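# Snap a jar's lid fully shut by pressing down

## Task

A jar sits free on the table with its lid on top but not seated. Push the lid down hard enough that it clicks on around its whole circumference and rests level on the rim; if one edge seats first, push on the edge that is still raised. Never let the wrist camera or its mount (on the little-finger side, at the heel of the palm) press on the lid, or the task fails. At the end the jar must be upright on the table, neither jar nor lid may still be moving, the result must hold without the robot supporting it, and the hand must have released and backed away.

## Robot and tools

Robot: one six-joint arm carrying a five-finger right hand. Joint ranges (rad): shoulder pan -3.142 to 3.142, elbow 0.000 to 3.142, shoulder lift and the three wrist joints -6.283 to 6.283. Load limits (N m): 142 for pan, lift and elbow, 26.6 for each wrist joint. Cameras: cam_high, cam_low, cam_wrist, each 672x504.

Frames. Scene frame: origin on the table surface beneath the arm base, +z up, +y to the left when facing along +x. The hand point sits 0.05 m in front of the palm, where a pinch meets. Its own axes: +z along the straightened fingers (fingertips 0.06 to 0.07 m past the point), +y outward from the palm face, +x across the palm toward the little finger. Width from the point: 0.08 m toward the little finger; toward the thumb 0.02 m if the thumb is turned in front of the palm, else up to 0.09 m. A rigid camera bracket on the little-finger side of the wrist extends 0.03 m beyond the point along +y and 0.11 m across the palm. For this job it must not touch the lid, so a flat palm-down press is risky; pressing with fingertips or curled knuckles, with +y not aimed at the lid, keeps it clear.

Row format (used by execute_actions and move): 14 numbers, each in [-1, 1]. First six, dx, dy, dz, rx, ry, rz: a relative offset, not a pose, expressed in the hand point's own axes, measured from the hand point's pose at the start of the action (for move, from the pose in the latest result that shows one). Scale: 1.0 equals 0.6 m of travel or 180 degrees; rx, ry, rz form a single rotation vector. Next six are absolute hand targets in this order: thumb_turn, thumb_bend, index, middle, ring, little; -1 is open/straight, +1 closed (thumb_turn +1 puts the thumb opposite the fingers). A pinch is roughly index +0.22, thumb_bend +0.75, thumb_turn +0.57. Then force_limit (-1 about 0 N up to +1 at 10 N fingertip force, 15 N for both thumb motors; only stops closing) and speed (-1 nearly still, +1 full, a full finger stroke in 0.6 s). Extra numbers up to 20 are allowed by the schema but 14 is the layout.

execute_actions(actions): a list of actions; each action is a list of up to 15 rows, one row per control step of 1/30 s, the final row repeated if fewer are given. Every row in an action is an offset from that action's start pose, not from the previous row. Per step the commanded pose is clipped to 100 mm and 16 degrees from the measured pose, so big offsets need several actions. An empty list just returns state and images.

move(target, speed, stop_force, blocking): target is one row as above. speed is in m/s, 0.002 to 0.5 (default 0.25); rotation is capped at twice that in rad/s. Paths take 0.5 to 10 s and do not avoid obstacles. stop_force, in N from 9 to 40, ends the path when the wrist sensor feels that much extra resistance along the line to the target; the hand then backs up two steps and holds. Use it with a very slow speed to press onto the lid with a target placed past contact; the held press may briefly exceed the setting. Do not rely on it when the move also rotates, and omit it when moving away from something being pressed. Without it the arm is stiff: aiming even slightly past a hard surface can fault. blocking=false returns after 0.5 s while motion continues (not allowed with stop_force); then call wait or stop before other motion commands.

wait(seconds): 0 to 10, the arm holds its last command. stop(): brakes a running move. zoom_image(camera, region): region [x0, y0, x1, y1] in pixels, at most 504 by 504. show_instructions(): shows the reference image(s). finished_scene(scene): integer scene number; ends the scene irrevocably and reports success.

Results: the state line gives end_effector_position (m) and end_effector_quat_wxyz in the scene frame plus velocities; "Hand target" is where the controller now drives; hand_measured, hand_stopped_by (moving, target, force, stalled, fault), hand_load_n (positive means pushed open) follow the six-motor order. "Wrist force" and "Wrist torque" are in the hand's axes, noisy (offset up to about 4 N, noise up to 2.4 N), saturating near 50 N; pressing down on a surface shows as force pointing back into the arm. A move line reports the ending (done, contact, off_target, moving, held, fault) and limits such as paced or held, plus distance to target. "pose unreachable" means the clearance check altered the command.

Avoid: contact forces of 150 N on the arm or joint torque at its limit (both trigger a 10 s stop); fast impacts; knocking the jar over or anything off the table; the bracket touching the lid; MOTOR HOT warnings (70 °C) leading to an over-temperature brake at 85 °C from long pressing. Objects may get a brief random nudge. When the lid is seated evenly, lift off without stop_force, open the hand, retreat, check the jar is upright and still, then call finished_scene.

Each tool is called after "Call:" by a JSON object that holds its "method" and its "body".

Reference images:

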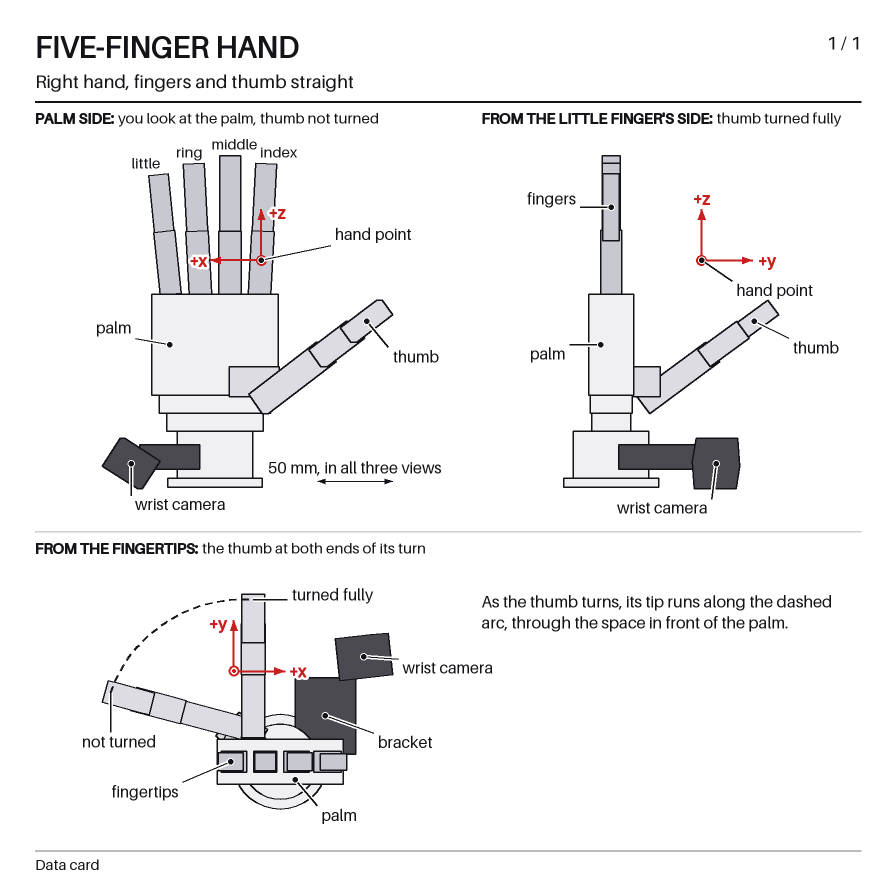

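## Session

Call:
{"method": "execute_actions", "body": {"actions": []}}

Scene clock: 0.00 s.
end_effector_position=(+0.4927, +0.1546, +0.2064) hand_measured=(-1.000, -1.000, -1.000, -1.000, -1.000, -1.000) hand_load_n=(+0.0, +0.0, +0.0, +0.0, +0.0, +0.0) hand_stopped_by=(target, target, target, target, target, target) hand_force_limit=0.00 hand_speed=-0.80 end_effector_quat_wxyz=(-0.166, +0.825, -0.539, +0.041) end_effector_velocity=(-0.000, +0.000, +0.000) end_effector_angular_velocity=(+0.001, +0.001, +0.001)
Joint positions: [-0.106 -1.004  1.463  0.865  1.316 -3.61 ]
Joint velocities: [ 0.    -0.     0.     0.001 -0.001 -0.   ]
Motor temperatures (°C, as the motors report them): [24 22 25 28 30 29]
Wrist force (N, on the end effector, along its own x y z axes, offset not removed): no reading
Wrist torque (N m, same axes, about the end effector's origin, offset not removed): no reading
Hand target: +0.493, +0.155, +0.206; -0.166, +0.825, -0.539, +0.041

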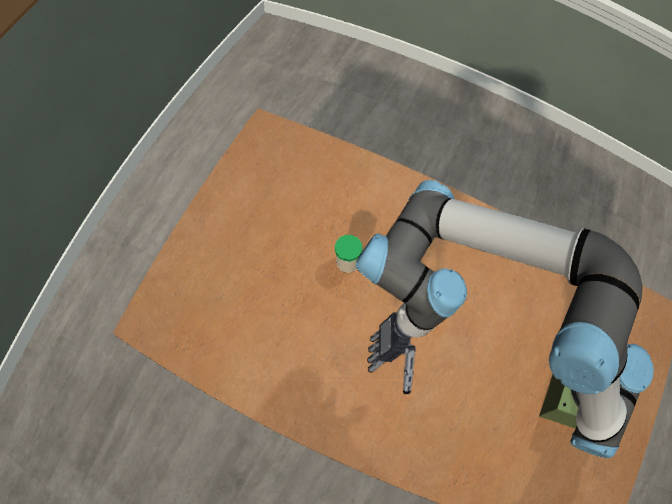

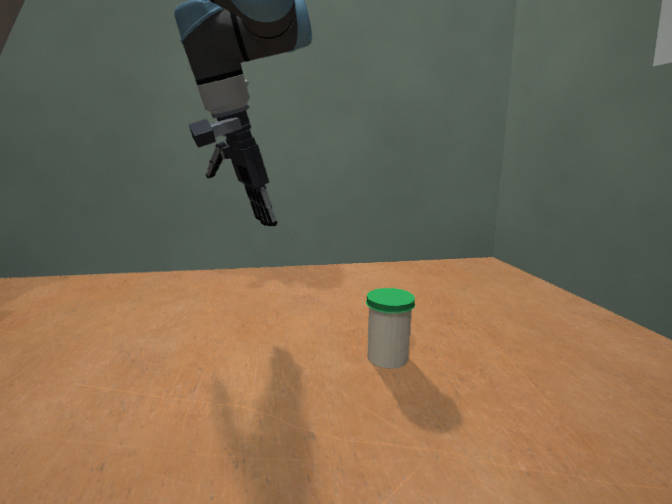

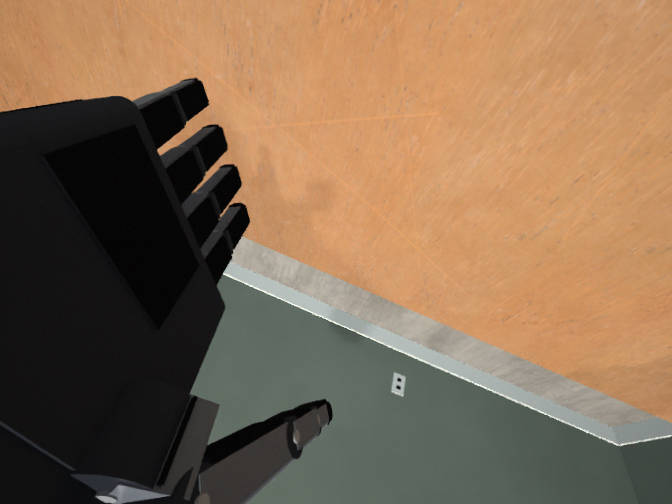

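Call:
{"method": "move", "body": {"target": [0.432,-0.177,-0.070,-0.103,0.036,0,-1,-1,1,1,1,1,0.5,0.5], "speed": 0.25}}

Scene clock: 6.03 s.
end_effector_position=(+0.6811, -0.0501, +0.2500) hand_measured=(-1.000, -1.000, +1.000, +1.000, +1.000, +1.000) hand_load_n=(+0.0, +0.0, +0.0, +0.0, +0.0, +0.0) hand_stopped_by=(target, target, target, target, target, target) hand_force_limit=0.50 hand_speed=0.50 end_effector_quat_wxyz=(-0.047, +0.833, -0.545, +0.082) end_effector_velocity=(+0.003, -0.000, +0.001) end_effector_angular_velocity=(-0.001, -0.010, +0.003)
Joint positions: [-0.285 -0.306  0.036  1.645  1.529 -3.816]
Joint velocities: [ 0.     0.006 -0.016  0.    -0.002 -0.002]
Motor temperatures (°C, as the motors report them): [24 22 25 28 30 29]
Wrist force (N, on the end effector, along its own x y z axes, offset not removed): [-0.3 0.8 -1.2]
Wrist torque (N m, same axes, about the end effector's origin, offset not removed): [0.16 0.00 -0.12]
Hand target: +0.681, -0.050, +0.250; -0.047, +0.833, -0.545, +0.083
Off the commanded pose: 0.002 m, 11 deg.
elbow stopped short: the move would have taken joint 3 (elbow) straighter than the controller allows; a more bent joint 3 avoids this.
move: off_target

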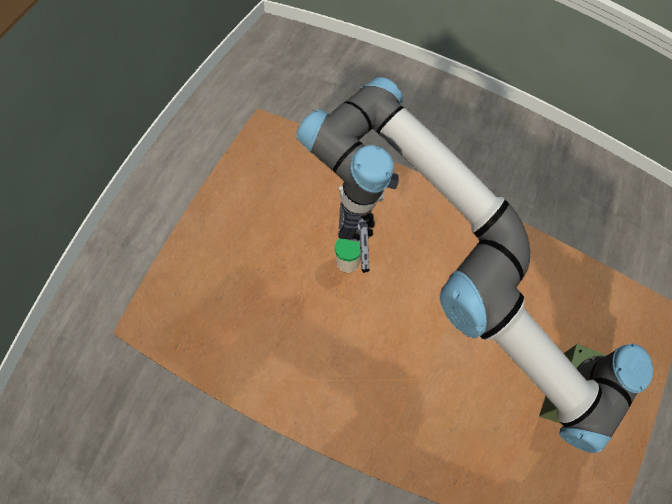

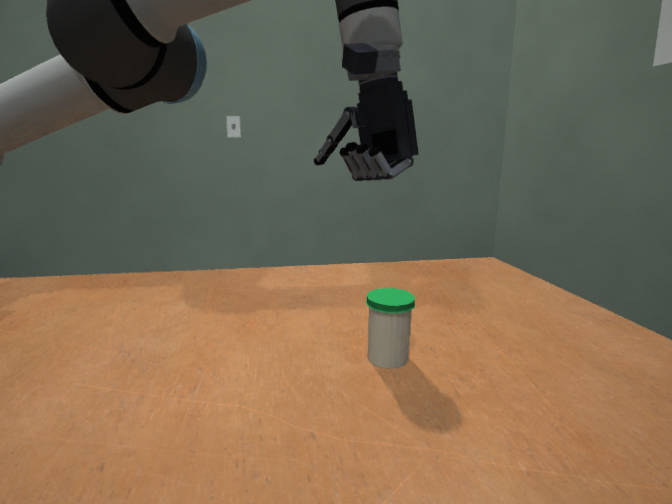

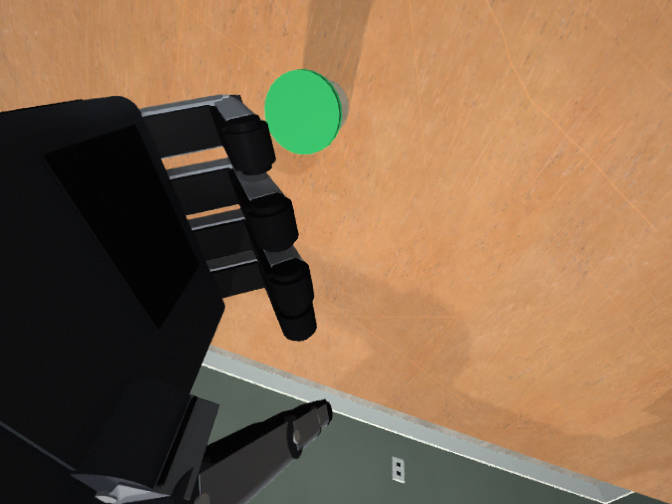

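Call:
{"method": "zoom_image", "body": {"camera": "cam_low", "region": [290, 30, 490, 200]}}

Call:
{"method": "zoom_image", "body": {"camera": "cam_low", "region": [330, 270, 450, 380]}}

Region (290, 30, 490, 200) of cam_low's 672x504 image, scaled by 2.520, with more detail than that image has; it fills the top 428 rows of this view, and the rest is white.

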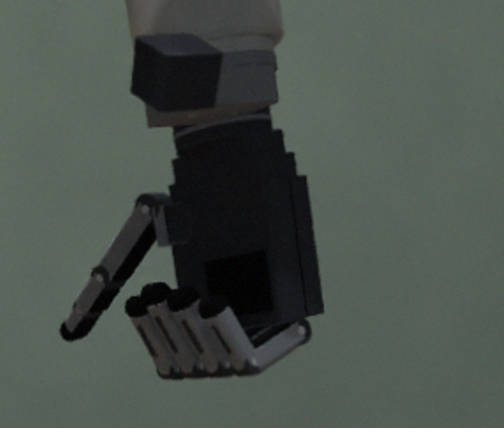

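Region (330, 270, 450, 380) of cam_low's 672x504 image, scaled by 4.200, with more detail than that image has; it fills the top 462 rows of this view, and the rest is white.

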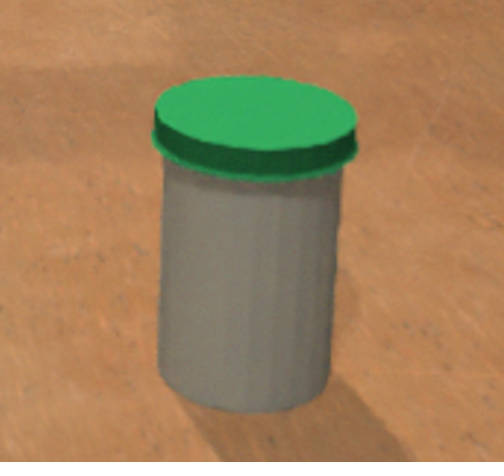

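Call:
{"method": "move", "body": {"target": [0.153,-0.009,0.151,-0.0745,0.0572,-0.6795,-1,-1,1,1,1,1,0.5,0.5], "speed": 0.4}}

Scene clock: 20.37 s.
end_effector_position=(+0.7390, -0.1328, +0.1701) hand_measured=(-1.000, -1.000, +1.000, +1.000, +1.000, +1.000) hand_load_n=(+0.0, +0.0, +0.0, +0.0, +0.0, +0.0) hand_stopped_by=(target, target, target, target, target, target) hand_force_limit=0.50 hand_speed=0.50 end_effector_quat_wxyz=(+0.169, +0.869, +0.457, +0.089) end_effector_velocity=(+0.001, -0.000, -0.000) end_effector_angular_velocity=(-0.004, -0.006, +0.017)
Joint positions: [-0.268 -0.639  0.987  0.85   1.698 -5.952]
Joint velocities: [-0.003 -0.007  0.014 -0.016 -0.005 -0.02 ]
Motor temperatures (°C, as the motors report them): [24 22 25 28 30 29]
Wrist force (N, on the end effector, along its own x y z axes, offset not removed): [0.5 0.0 -0.1]
Wrist torque (N m, same axes, about the end effector's origin, offset not removed): [-0.02 -0.18 0.09]
Hand target: +0.739, -0.133, +0.170; +0.169, +0.868, +0.458, +0.089
Off the commanded pose: 0.000 m, 0 deg.
elbow stopped short: the move would have taken joint 3 (elbow) straighter than the controller allows; a more bent joint 3 avoids this.
move: done

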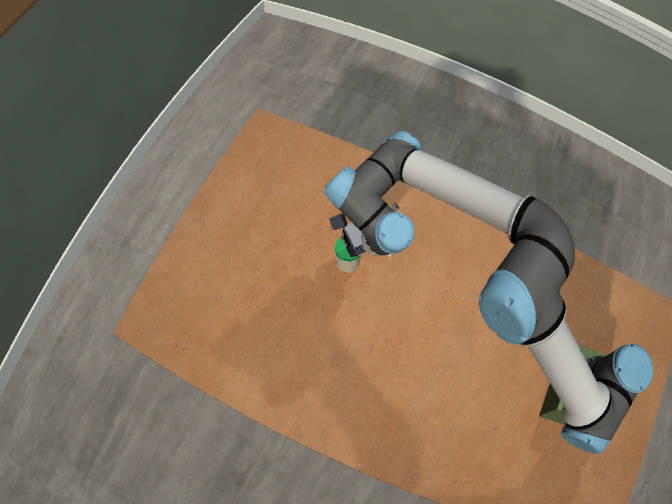

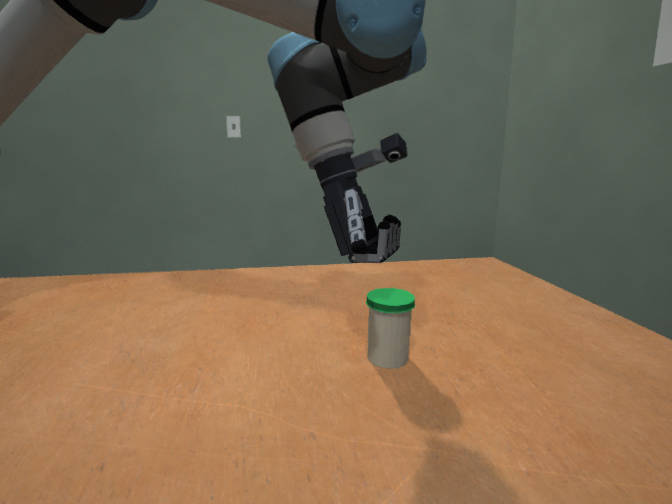

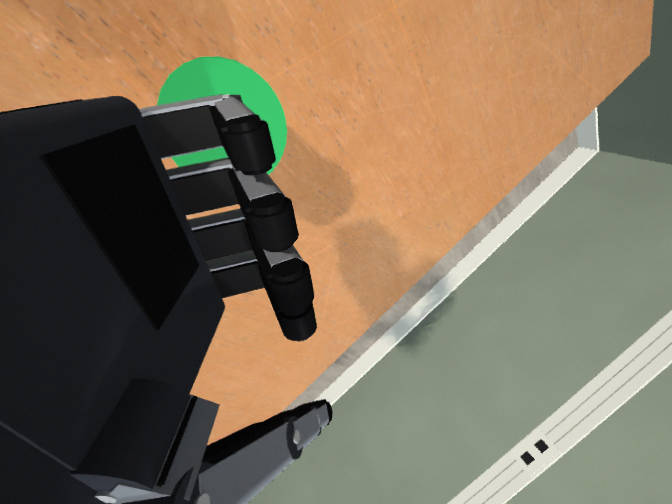

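Call:
{"method": "zoom_image", "body": {"camera": "cam_low", "region": [300, 170, 460, 330]}}

Region (300, 170, 460, 330) of cam_low's 672x504 image, scaled by 3.150, with more detail than that image has.

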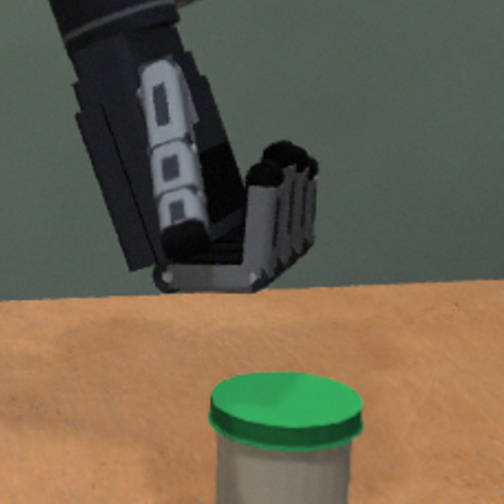

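Call:
{"method": "move", "body": {"target": [0.0333,0.006,0.0473,0,0,0,-1,-1,1,1,1,1,0.5,0.5], "speed": 0.1}}

Call:
{"method": "zoom_image", "body": {"camera": "cam_low", "region": [310, 190, 470, 350]}}

Scene clock: 23.80 s.
end_effector_position=(+0.7615, -0.1243, +0.1453) hand_measured=(-1.000, -1.000, +1.000, +1.000, +1.000, +1.000) hand_load_n=(+0.0, +0.0, +0.0, +0.0, +0.0, +0.0) hand_stopped_by=(target, target, target, target, target, target) hand_force_limit=0.50 hand_speed=0.50 end_effector_quat_wxyz=(+0.169, +0.869, +0.457, +0.089) end_effector_velocity=(+0.002, +0.000, -0.002) end_effector_angular_velocity=(+0.001, +0.000, -0.001)
Joint positions: [-0.246 -0.551  0.883  0.87   1.706 -5.932]
Joint velocities: [ 0.001  0.008 -0.011  0.004 -0.     0.003]
Motor temperatures (°C, as the motors report them): [24 22 25 28 30 29]
Wrist force (N, on the end effector, along its own x y z axes, offset not removed): [-0.3 0.2 -0.2]
Wrist torque (N m, same axes, about the end effector's origin, offset not removed): [0.06 0.04 -0.04]
Hand target: +0.762, -0.124, +0.145; +0.169, +0.869, +0.457, +0.089
Off the commanded pose: 0.000 m, 0 deg.
move: done

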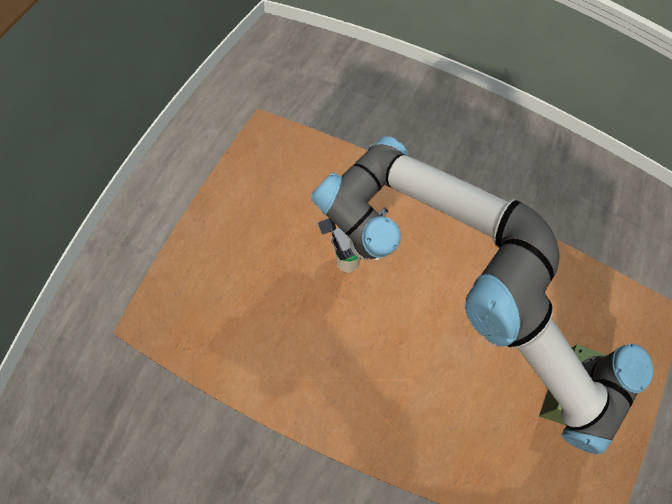

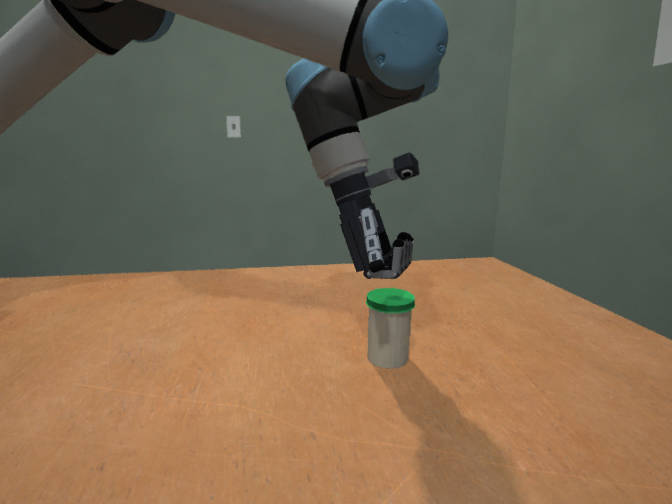

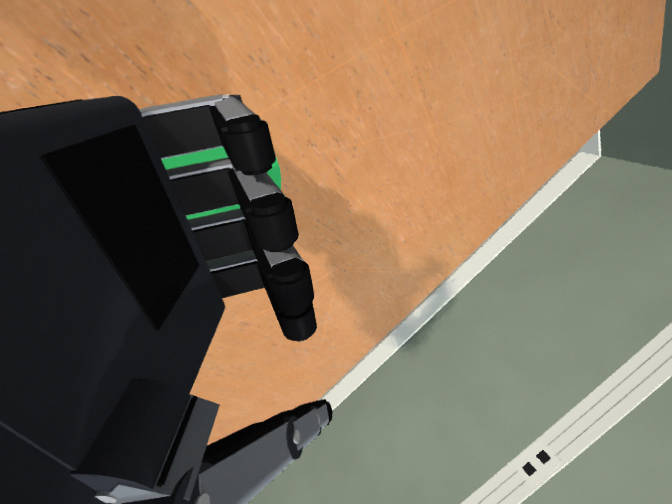

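Region (310, 190, 470, 350) of cam_low's 672x504 image, scaled by 3.150, with more detail than that image has.

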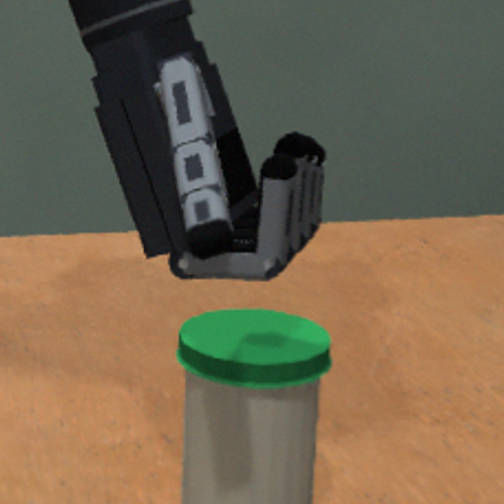

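Call:
{"method": "move", "body": {"target": [0,-0.0125,0.0309,0,0,0,-1,-1,1,1,1,1,0.5,0.5], "speed": 0.05}}

Call:
{"method": "zoom_image", "body": {"camera": "cam_low", "region": [330, 230, 450, 350]}}

Scene clock: 25.73 s.
end_effector_position=(+0.7615, -0.1242, +0.1256) hand_measured=(-1.000, -1.000, +1.000, +1.000, +1.000, +1.000) hand_load_n=(+0.0, +0.0, +0.0, +0.0, +0.0, +0.0) hand_stopped_by=(target, target, target, target, target, target) hand_force_limit=0.50 hand_speed=0.50 end_effector_quat_wxyz=(+0.169, +0.869, +0.457, +0.089) end_effector_velocity=(-0.000, -0.000, -0.003) end_effector_angular_velocity=(-0.002, +0.000, +0.000)
Joint positions: [-0.246 -0.53   0.895  0.837  1.706 -5.931]
Joint velocities: [ 0.     0.003  0.002 -0.005  0.002 -0.001]
Motor temperatures (°C, as the motors report them): [24 22 25 28 30 29]
Wrist force (N, on the end effector, along its own x y z axes, offset not removed): [-0.1 1.0 0.1]
Wrist torque (N m, same axes, about the end effector's origin, offset not removed): [0.15 -0.01 -0.05]
Hand target: +0.761, -0.124, +0.125; +0.169, +0.869, +0.457, +0.089
Off the commanded pose: 0.000 m, 0 deg.
move: done

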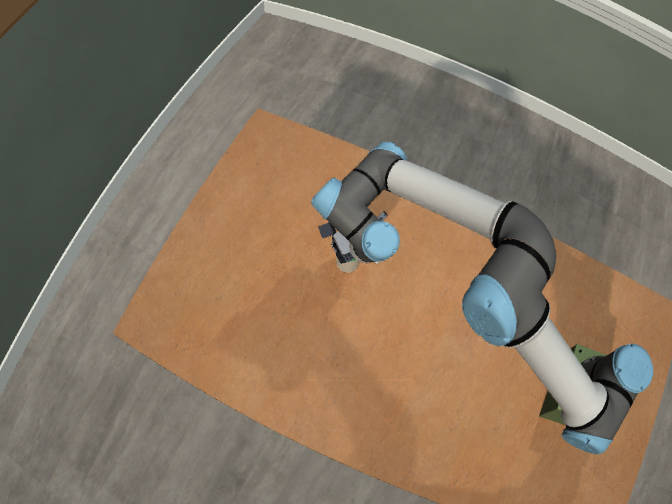

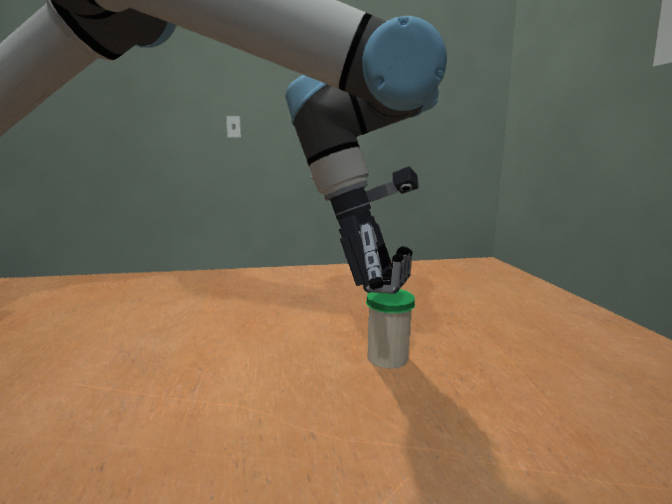

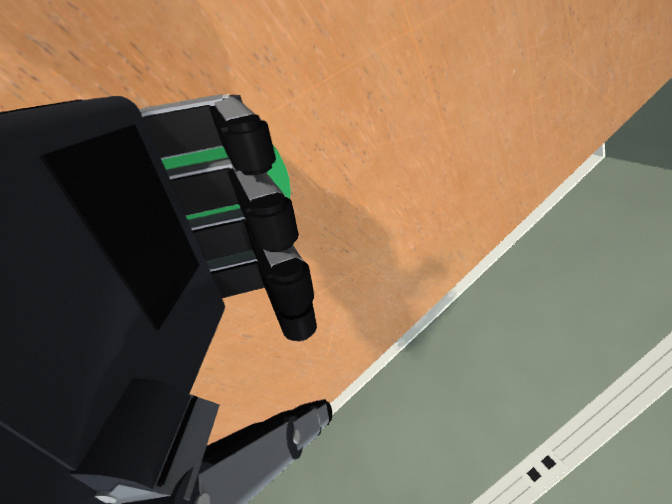

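Region (330, 230, 450, 350) of cam_low's 672x504 image, scaled by 4.200, with more detail than that image has.

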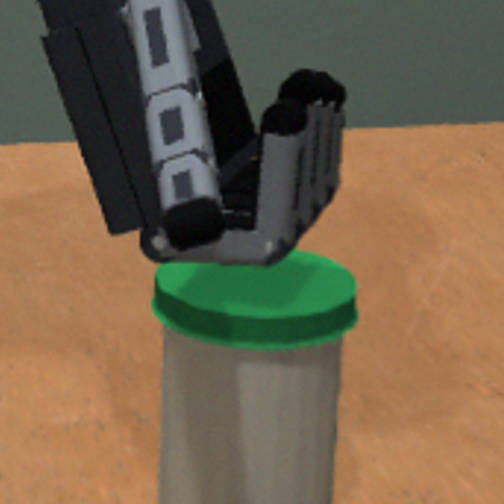

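Call:
{"method": "move", "body": {"target": [0,-0.001,0.0158,0,0,0,-1,-1,1,1,1,1,0.5,0.5], "speed": 0.03}}

Call:
{"method": "move", "body": {"target": [0,-0.0094,0.0232,0,0,0,-1,-1,1,1,1,1,0.5,0.5], "speed": 0.004, "stop_force": 15}}

Call:
{"method": "zoom_image", "body": {"camera": "cam_low", "region": [330, 230, 450, 350]}}

Scene clock: 27.53 s.
end_effector_position=(+0.7639, -0.1259, +0.1169) hand_measured=(-1.000, -1.000, +1.000, +1.000, +1.000, +1.000) hand_load_n=(+0.0, +0.0, +0.0, +0.0, +0.0, +0.0) hand_stopped_by=(target, target, target, target, target, target) hand_force_limit=0.50 hand_speed=0.50 end_effector_quat_wxyz=(+0.169, +0.869, +0.457, +0.089) end_effector_velocity=(+0.001, -0.000, -0.002) end_effector_angular_velocity=(+0.001, -0.001, +0.000)
Joint positions: [-0.248 -0.514  0.885  0.83   1.705 -5.933]
Joint velocities: [-0.     0.005 -0.004 -0.001 -0.001 -0.   ]
Motor temperatures (°C, as the motors report them): [24 22 25 28 30 29]
Wrist force (N, on the end effector, along its own x y z axes, offset not removed): [1.0 -1.4 0.3]
Wrist torque (N m, same axes, about the end effector's origin, offset not removed): [-0.16 -0.16 -0.03]
Hand target: +0.764, -0.126, +0.117; +0.169, +0.869, +0.457, +0.089
Off the commanded pose: 0.000 m, 0 deg.
move: done

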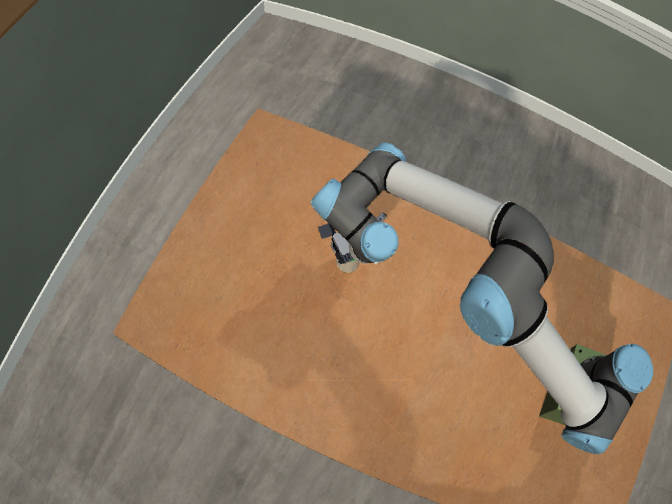

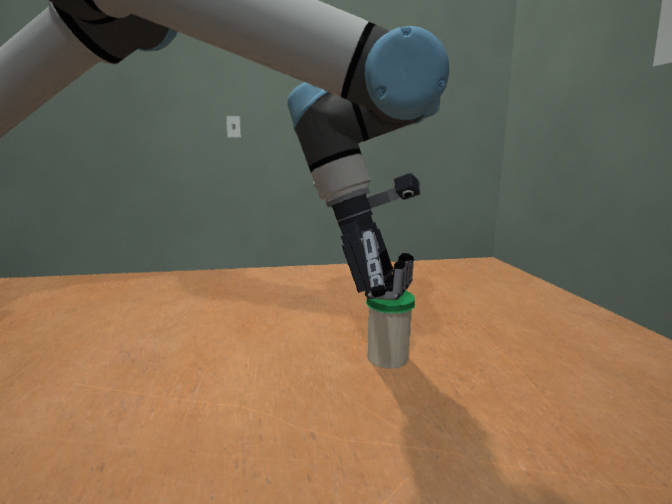

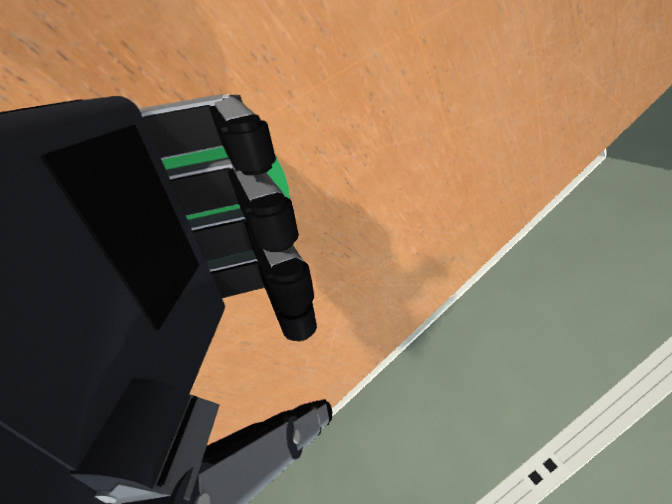

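Scene clock: 29.77 s.
end_effector_position=(+0.7639, -0.1259, +0.1095) hand_measured=(-1.000, -1.000, +1.000, +1.000, +1.000, +1.000) hand_load_n=(+0.0, +0.0, +0.0, +0.0, +0.0, +0.0) hand_stopped_by=(target, target, target, target, target, target) hand_force_limit=0.50 hand_speed=0.50 end_effector_quat_wxyz=(+0.169, +0.869, +0.457, +0.089) end_effector_velocity=(-0.001, +0.001, -0.000) end_effector_angular_velocity=(+0.002, +0.003, +0.001)
Joint positions: [-0.248 -0.505  0.888  0.818  1.705 -5.933]
Joint velocities: [ 0.     0.     0.     0.003 -0.002 -0.001]
Motor temperatures (°C, as the motors report them): [24 22 25 28 30 29]
Wrist force (N, on the end effector, along its own x y z axes, offset not removed): [-1.0 7.5 -26.4]
Wrist torque (N m, same axes, about the end effector's origin, offset not removed): [1.67 0.59 0.10]
Hand target: +0.764, -0.126, +0.110; +0.169, +0.869, +0.457, +0.089
Off the commanded pose: 0.008 m, 0 deg.
move: contact

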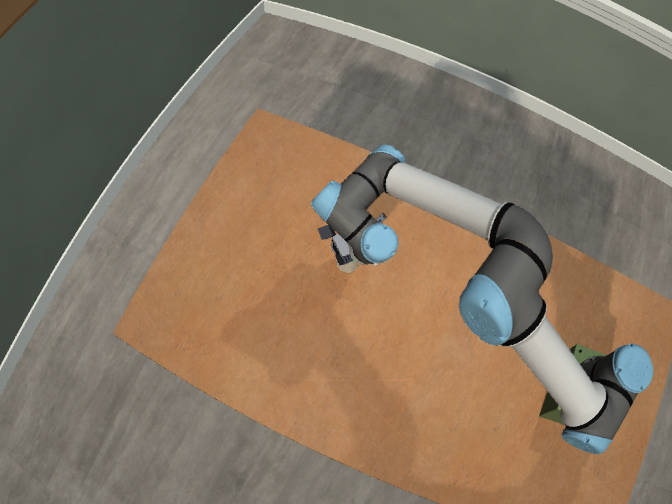

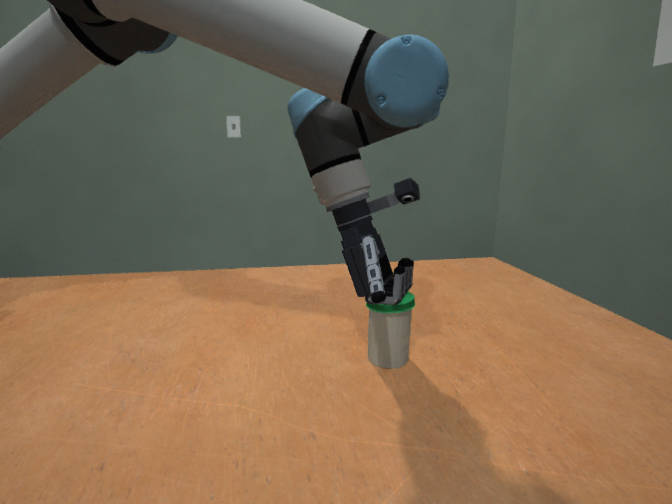

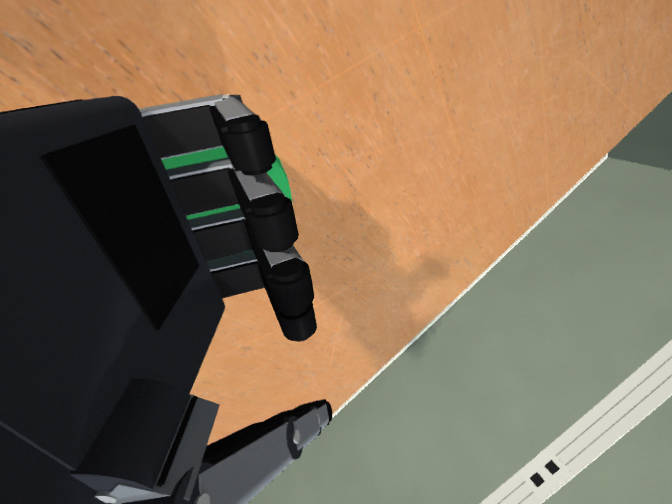

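Region (330, 230, 450, 350) of cam_low's 672x504 image, scaled by 4.200, with more detail than that image has.

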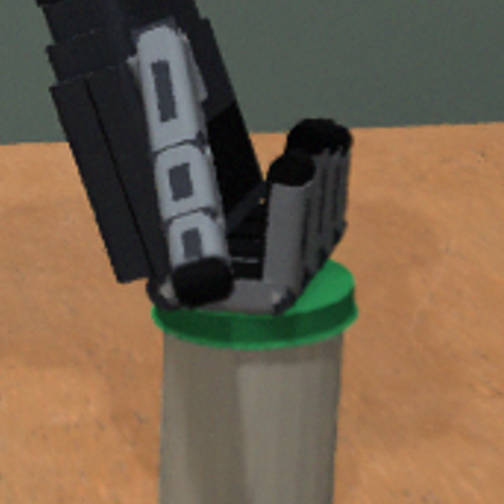

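Call:
{"method": "move", "body": {"target": [0,-0.0038,0.0093,0,0,0,-1,-1,1,1,1,1,0.5,0.5], "speed": 0.002, "stop_force": 30}}

Call:
{"method": "zoom_image", "body": {"camera": "cam_low", "region": [330, 230, 450, 350]}}

Scene clock: 32.30 s.
end_effector_position=(+0.7640, -0.1259, +0.1088) hand_measured=(-1.000, -1.000, +1.000, +1.000, +1.000, +1.000) hand_load_n=(+0.0, +0.0, +0.0, +0.0, +0.0, -0.5) hand_stopped_by=(target, target, target, target, target, target) hand_force_limit=0.50 hand_speed=0.50 end_effector_quat_wxyz=(+0.169, +0.869, +0.457, +0.089) end_effector_velocity=(-0.000, -0.000, +0.000) end_effector_angular_velocity=(-0.001, +0.001, -0.001)
Joint positions: [-0.248 -0.504  0.889  0.816  1.705 -5.933]
Joint velocities: [-0.    -0.     0.     0.001  0.001 -0.   ]
Motor temperatures (°C, as the motors report them): [24 22 25 28 30 29]
Wrist force (N, on the end effector, along its own x y z axes, offset not removed): [-3.6 15.3 -49.3]
Wrist torque (N m, same axes, about the end effector's origin, offset not removed): [3.37 1.35 0.18]
Hand target: +0.764, -0.126, +0.109; +0.169, +0.869, +0.457, +0.089
Off the commanded pose: 0.005 m, 0 deg.
move: contact

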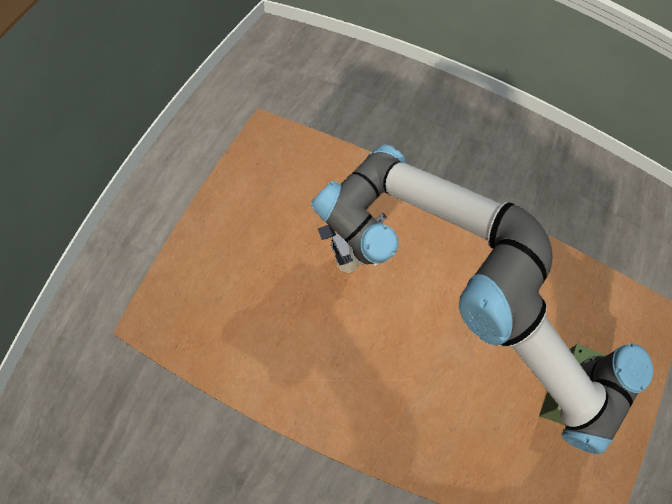

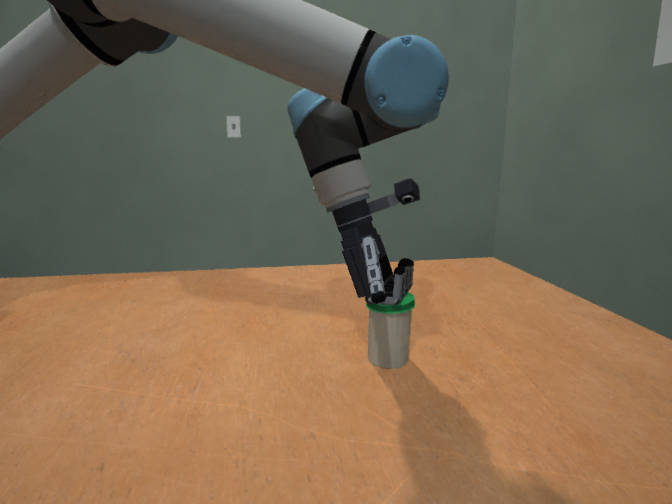

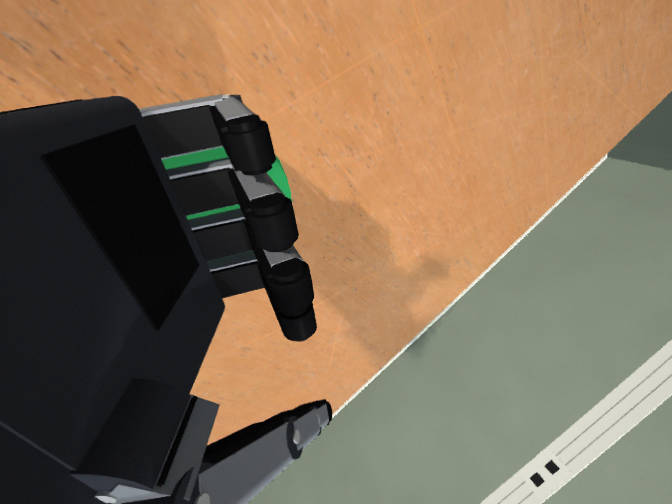

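Region (330, 230, 450, 350) of cam_low's 672x504 image, scaled by 4.200, with more detail than that image has.

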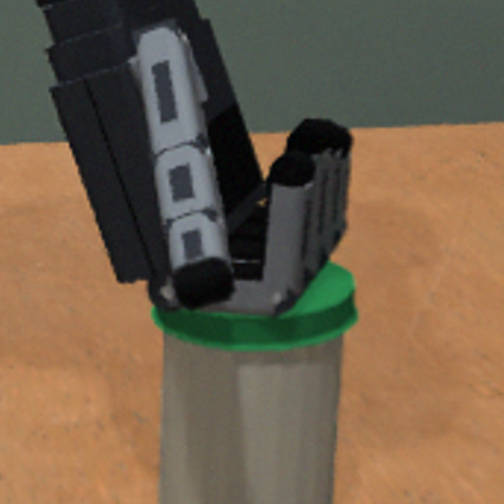

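Call:
{"method": "move", "body": {"target": [0,-0.0004,0.0009,0,0,0,-1,-1,1,1,1,1,0.5,0.5], "speed": 0.002}}

Scene clock: 33.73 s.
end_effector_position=(+0.7641, -0.1260, +0.1085) hand_measured=(-1.000, -1.000, +1.000, +1.000, +1.000, +1.000) hand_load_n=(+0.0, +0.0, +0.0, +0.0, +0.0, -0.5) hand_stopped_by=(target, target, target, target, target, target) hand_force_limit=0.50 hand_speed=0.50 end_effector_quat_wxyz=(+0.169, +0.869, +0.457, +0.089) end_effector_velocity=(+0.000, +0.000, -0.001) end_effector_angular_velocity=(+0.001, -0.000, +0.001)
Joint positions: [-0.248 -0.504  0.889  0.815  1.705 -5.933]
Joint velocities: [-0.     0.001  0.    -0.001 -0.001 -0.   ]
Motor temperatures (°C, as the motors report them): [24 22 25 28 30 29]
Wrist force (N, on the end effector, along its own x y z axes, offset not removed): [-5.1 17.1 -50.0]
Wrist torque (N m, same axes, about the end effector's origin, offset not removed): [3.17 1.24 0.14]
Hand target: +0.764, -0.126, +0.108; +0.169, +0.869, +0.457, +0.089
Off the commanded pose: 0.000 m, 0 deg.
move: done

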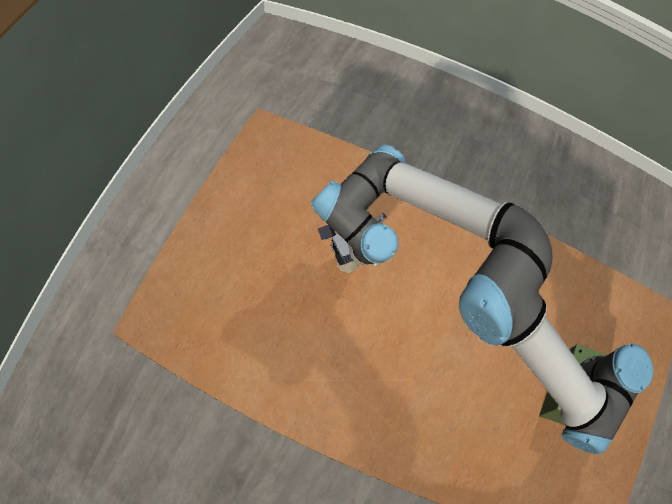

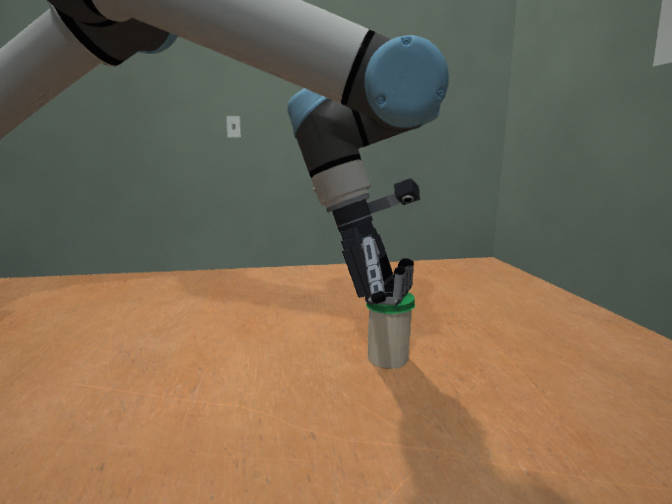

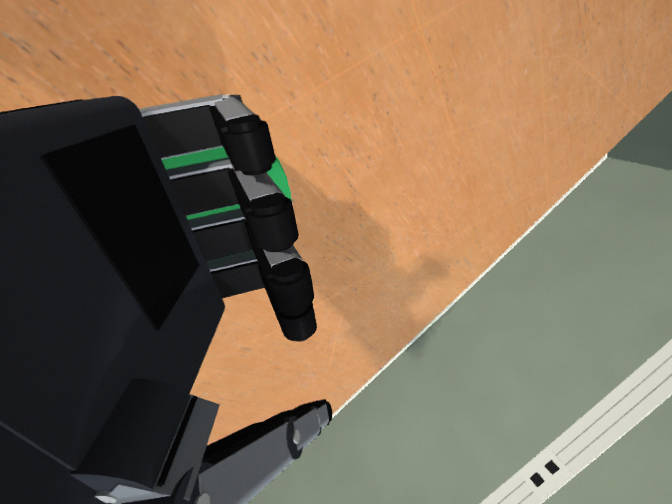

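Call:
{"method": "move", "body": {"target": [0,-0.0005,0.0012,0,0,0,-1,-1,1,1,1,1,0.5,0.5], "speed": 0.002}}

Call:
{"method": "wait", "body": {"seconds": 0.3}}

Scene clock: 34.97 s.
end_effector_position=(+0.7641, -0.1260, +0.1078) hand_measured=(-1.000, -1.000, +1.000, +1.000, +1.000, +1.000) hand_load_n=(+0.0, +0.0, +0.0, +0.0, +0.0, -0.5) hand_stopped_by=(target, target, target, target, target, target) hand_force_limit=0.50 hand_speed=0.50 end_effector_quat_wxyz=(+0.169, +0.869, +0.457, +0.089) end_effector_velocity=(+0.000, -0.001, +0.000) end_effector_angular_velocity=(+0.000, -0.001, -0.001)
Joint positions: [-0.248 -0.503  0.889  0.814  1.705 -5.933]
Joint velocities: [-0.001 -0.    -0.    -0.001 -0.     0.   ]
Motor temperatures (°C, as the motors report them): [24 22 25 28 30 29]
Wrist force (N, on the end effector, along its own x y z axes, offset not removed): [-4.3 29.0 -50.0]
Wrist torque (N m, same axes, about the end effector's origin, offset not removed): [3.35 1.45 0.55]
Hand target: +0.764, -0.126, +0.108; +0.169, +0.869, +0.457, +0.089
Off the commanded pose: 0.000 m, 0 deg.
move: done

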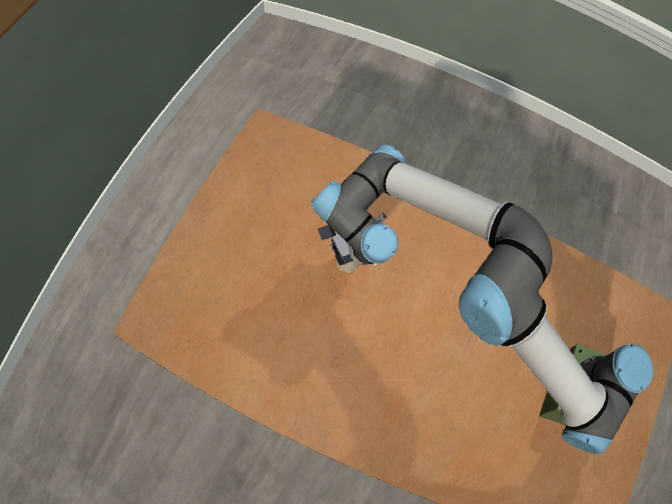

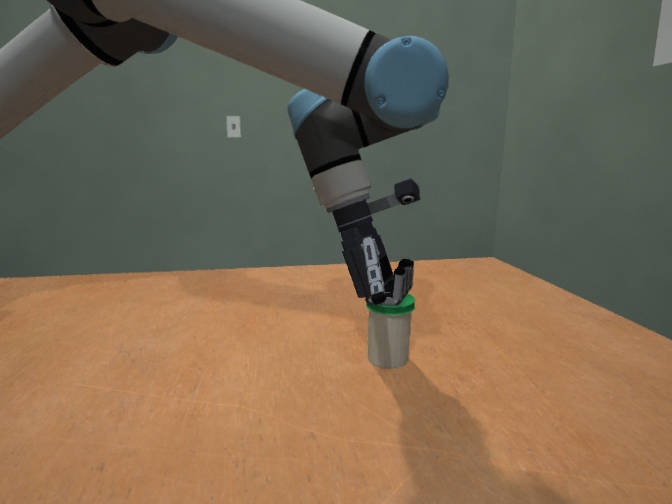

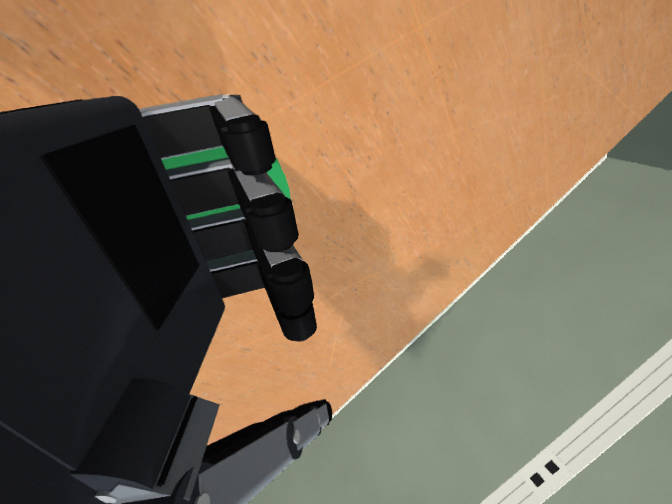

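Scene clock: 35.27 s.
end_effector_position=(+0.7641, -0.1260, +0.1078) hand_measured=(-1.000, -1.000, +1.000, +1.000, +1.000, +1.000) hand_load_n=(+0.0, +0.0, +0.0, +0.0, +0.0, -0.5) hand_stopped_by=(target, target, target, target, target, target) hand_force_limit=0.50 hand_speed=0.50 end_effector_quat_wxyz=(+0.169, +0.869, +0.457, +0.089) end_effector_velocity=(-0.000, -0.000, -0.000) end_effector_angular_velocity=(+0.001, +0.000, -0.001)
Joint positions: [-0.248 -0.503  0.889  0.814  1.705 -5.933]
Joint velocities: [-0.     0.001 -0.001  0.    -0.001  0.001]
Motor temperatures (°C, as the motors report them): [24 22 25 28 30 29]
Wrist force (N, on the end effector, along its own x y z axes, offset not removed): [-2.9 30.5 -50.0]
Wrist torque (N m, same axes, about the end effector's origin, offset not removed): [3.51 1.15 0.49]
Hand target: +0.764, -0.126, +0.108; +0.169, +0.869, +0.457, +0.089
Off the commanded pose: 0.000 m, 0 deg.
wait: 0.30 s; at rest by 0.17 s

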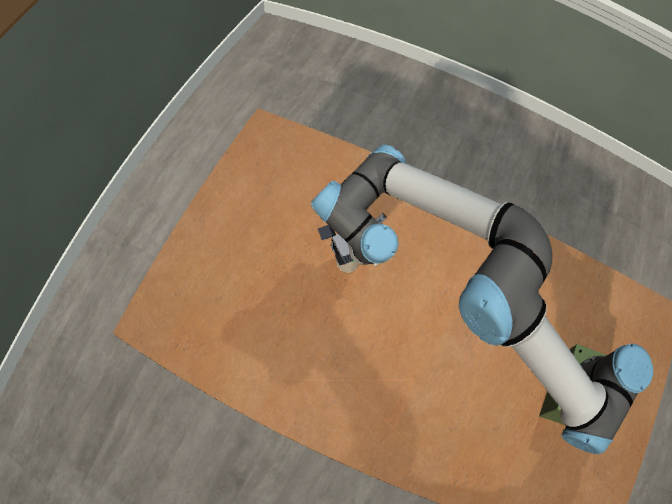

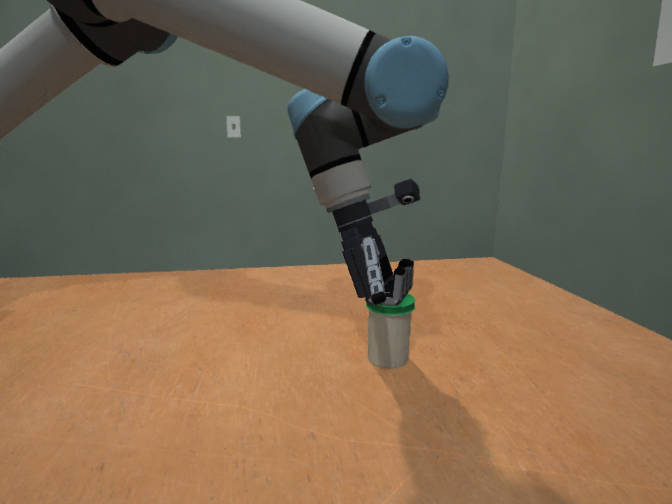

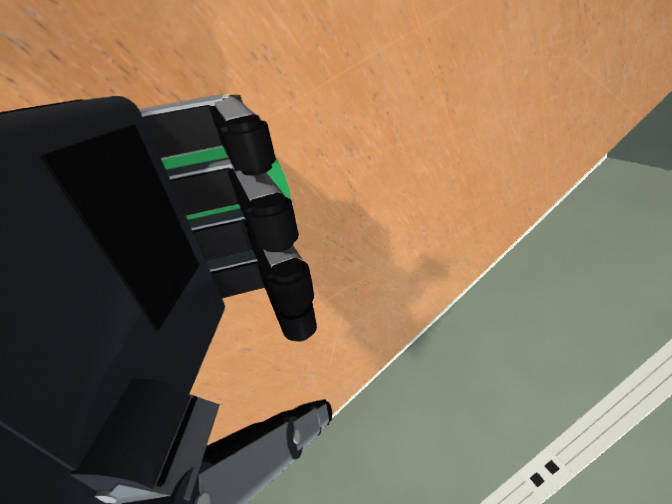

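Call:
{"method": "zoom_image", "body": {"camera": "cam_low", "region": [330, 230, 450, 350]}}

Region (330, 230, 450, 350) of cam_low's 672x504 image, scaled by 4.200, with more detail than that image has.

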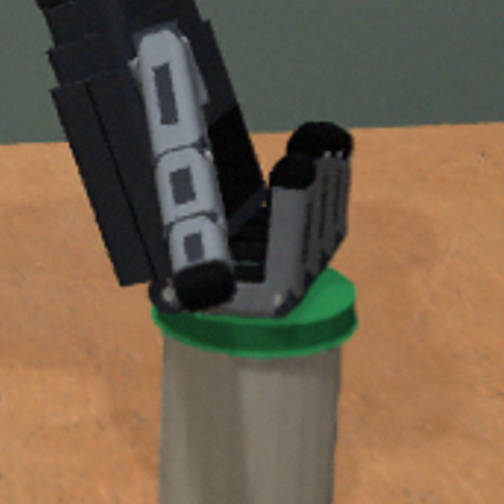

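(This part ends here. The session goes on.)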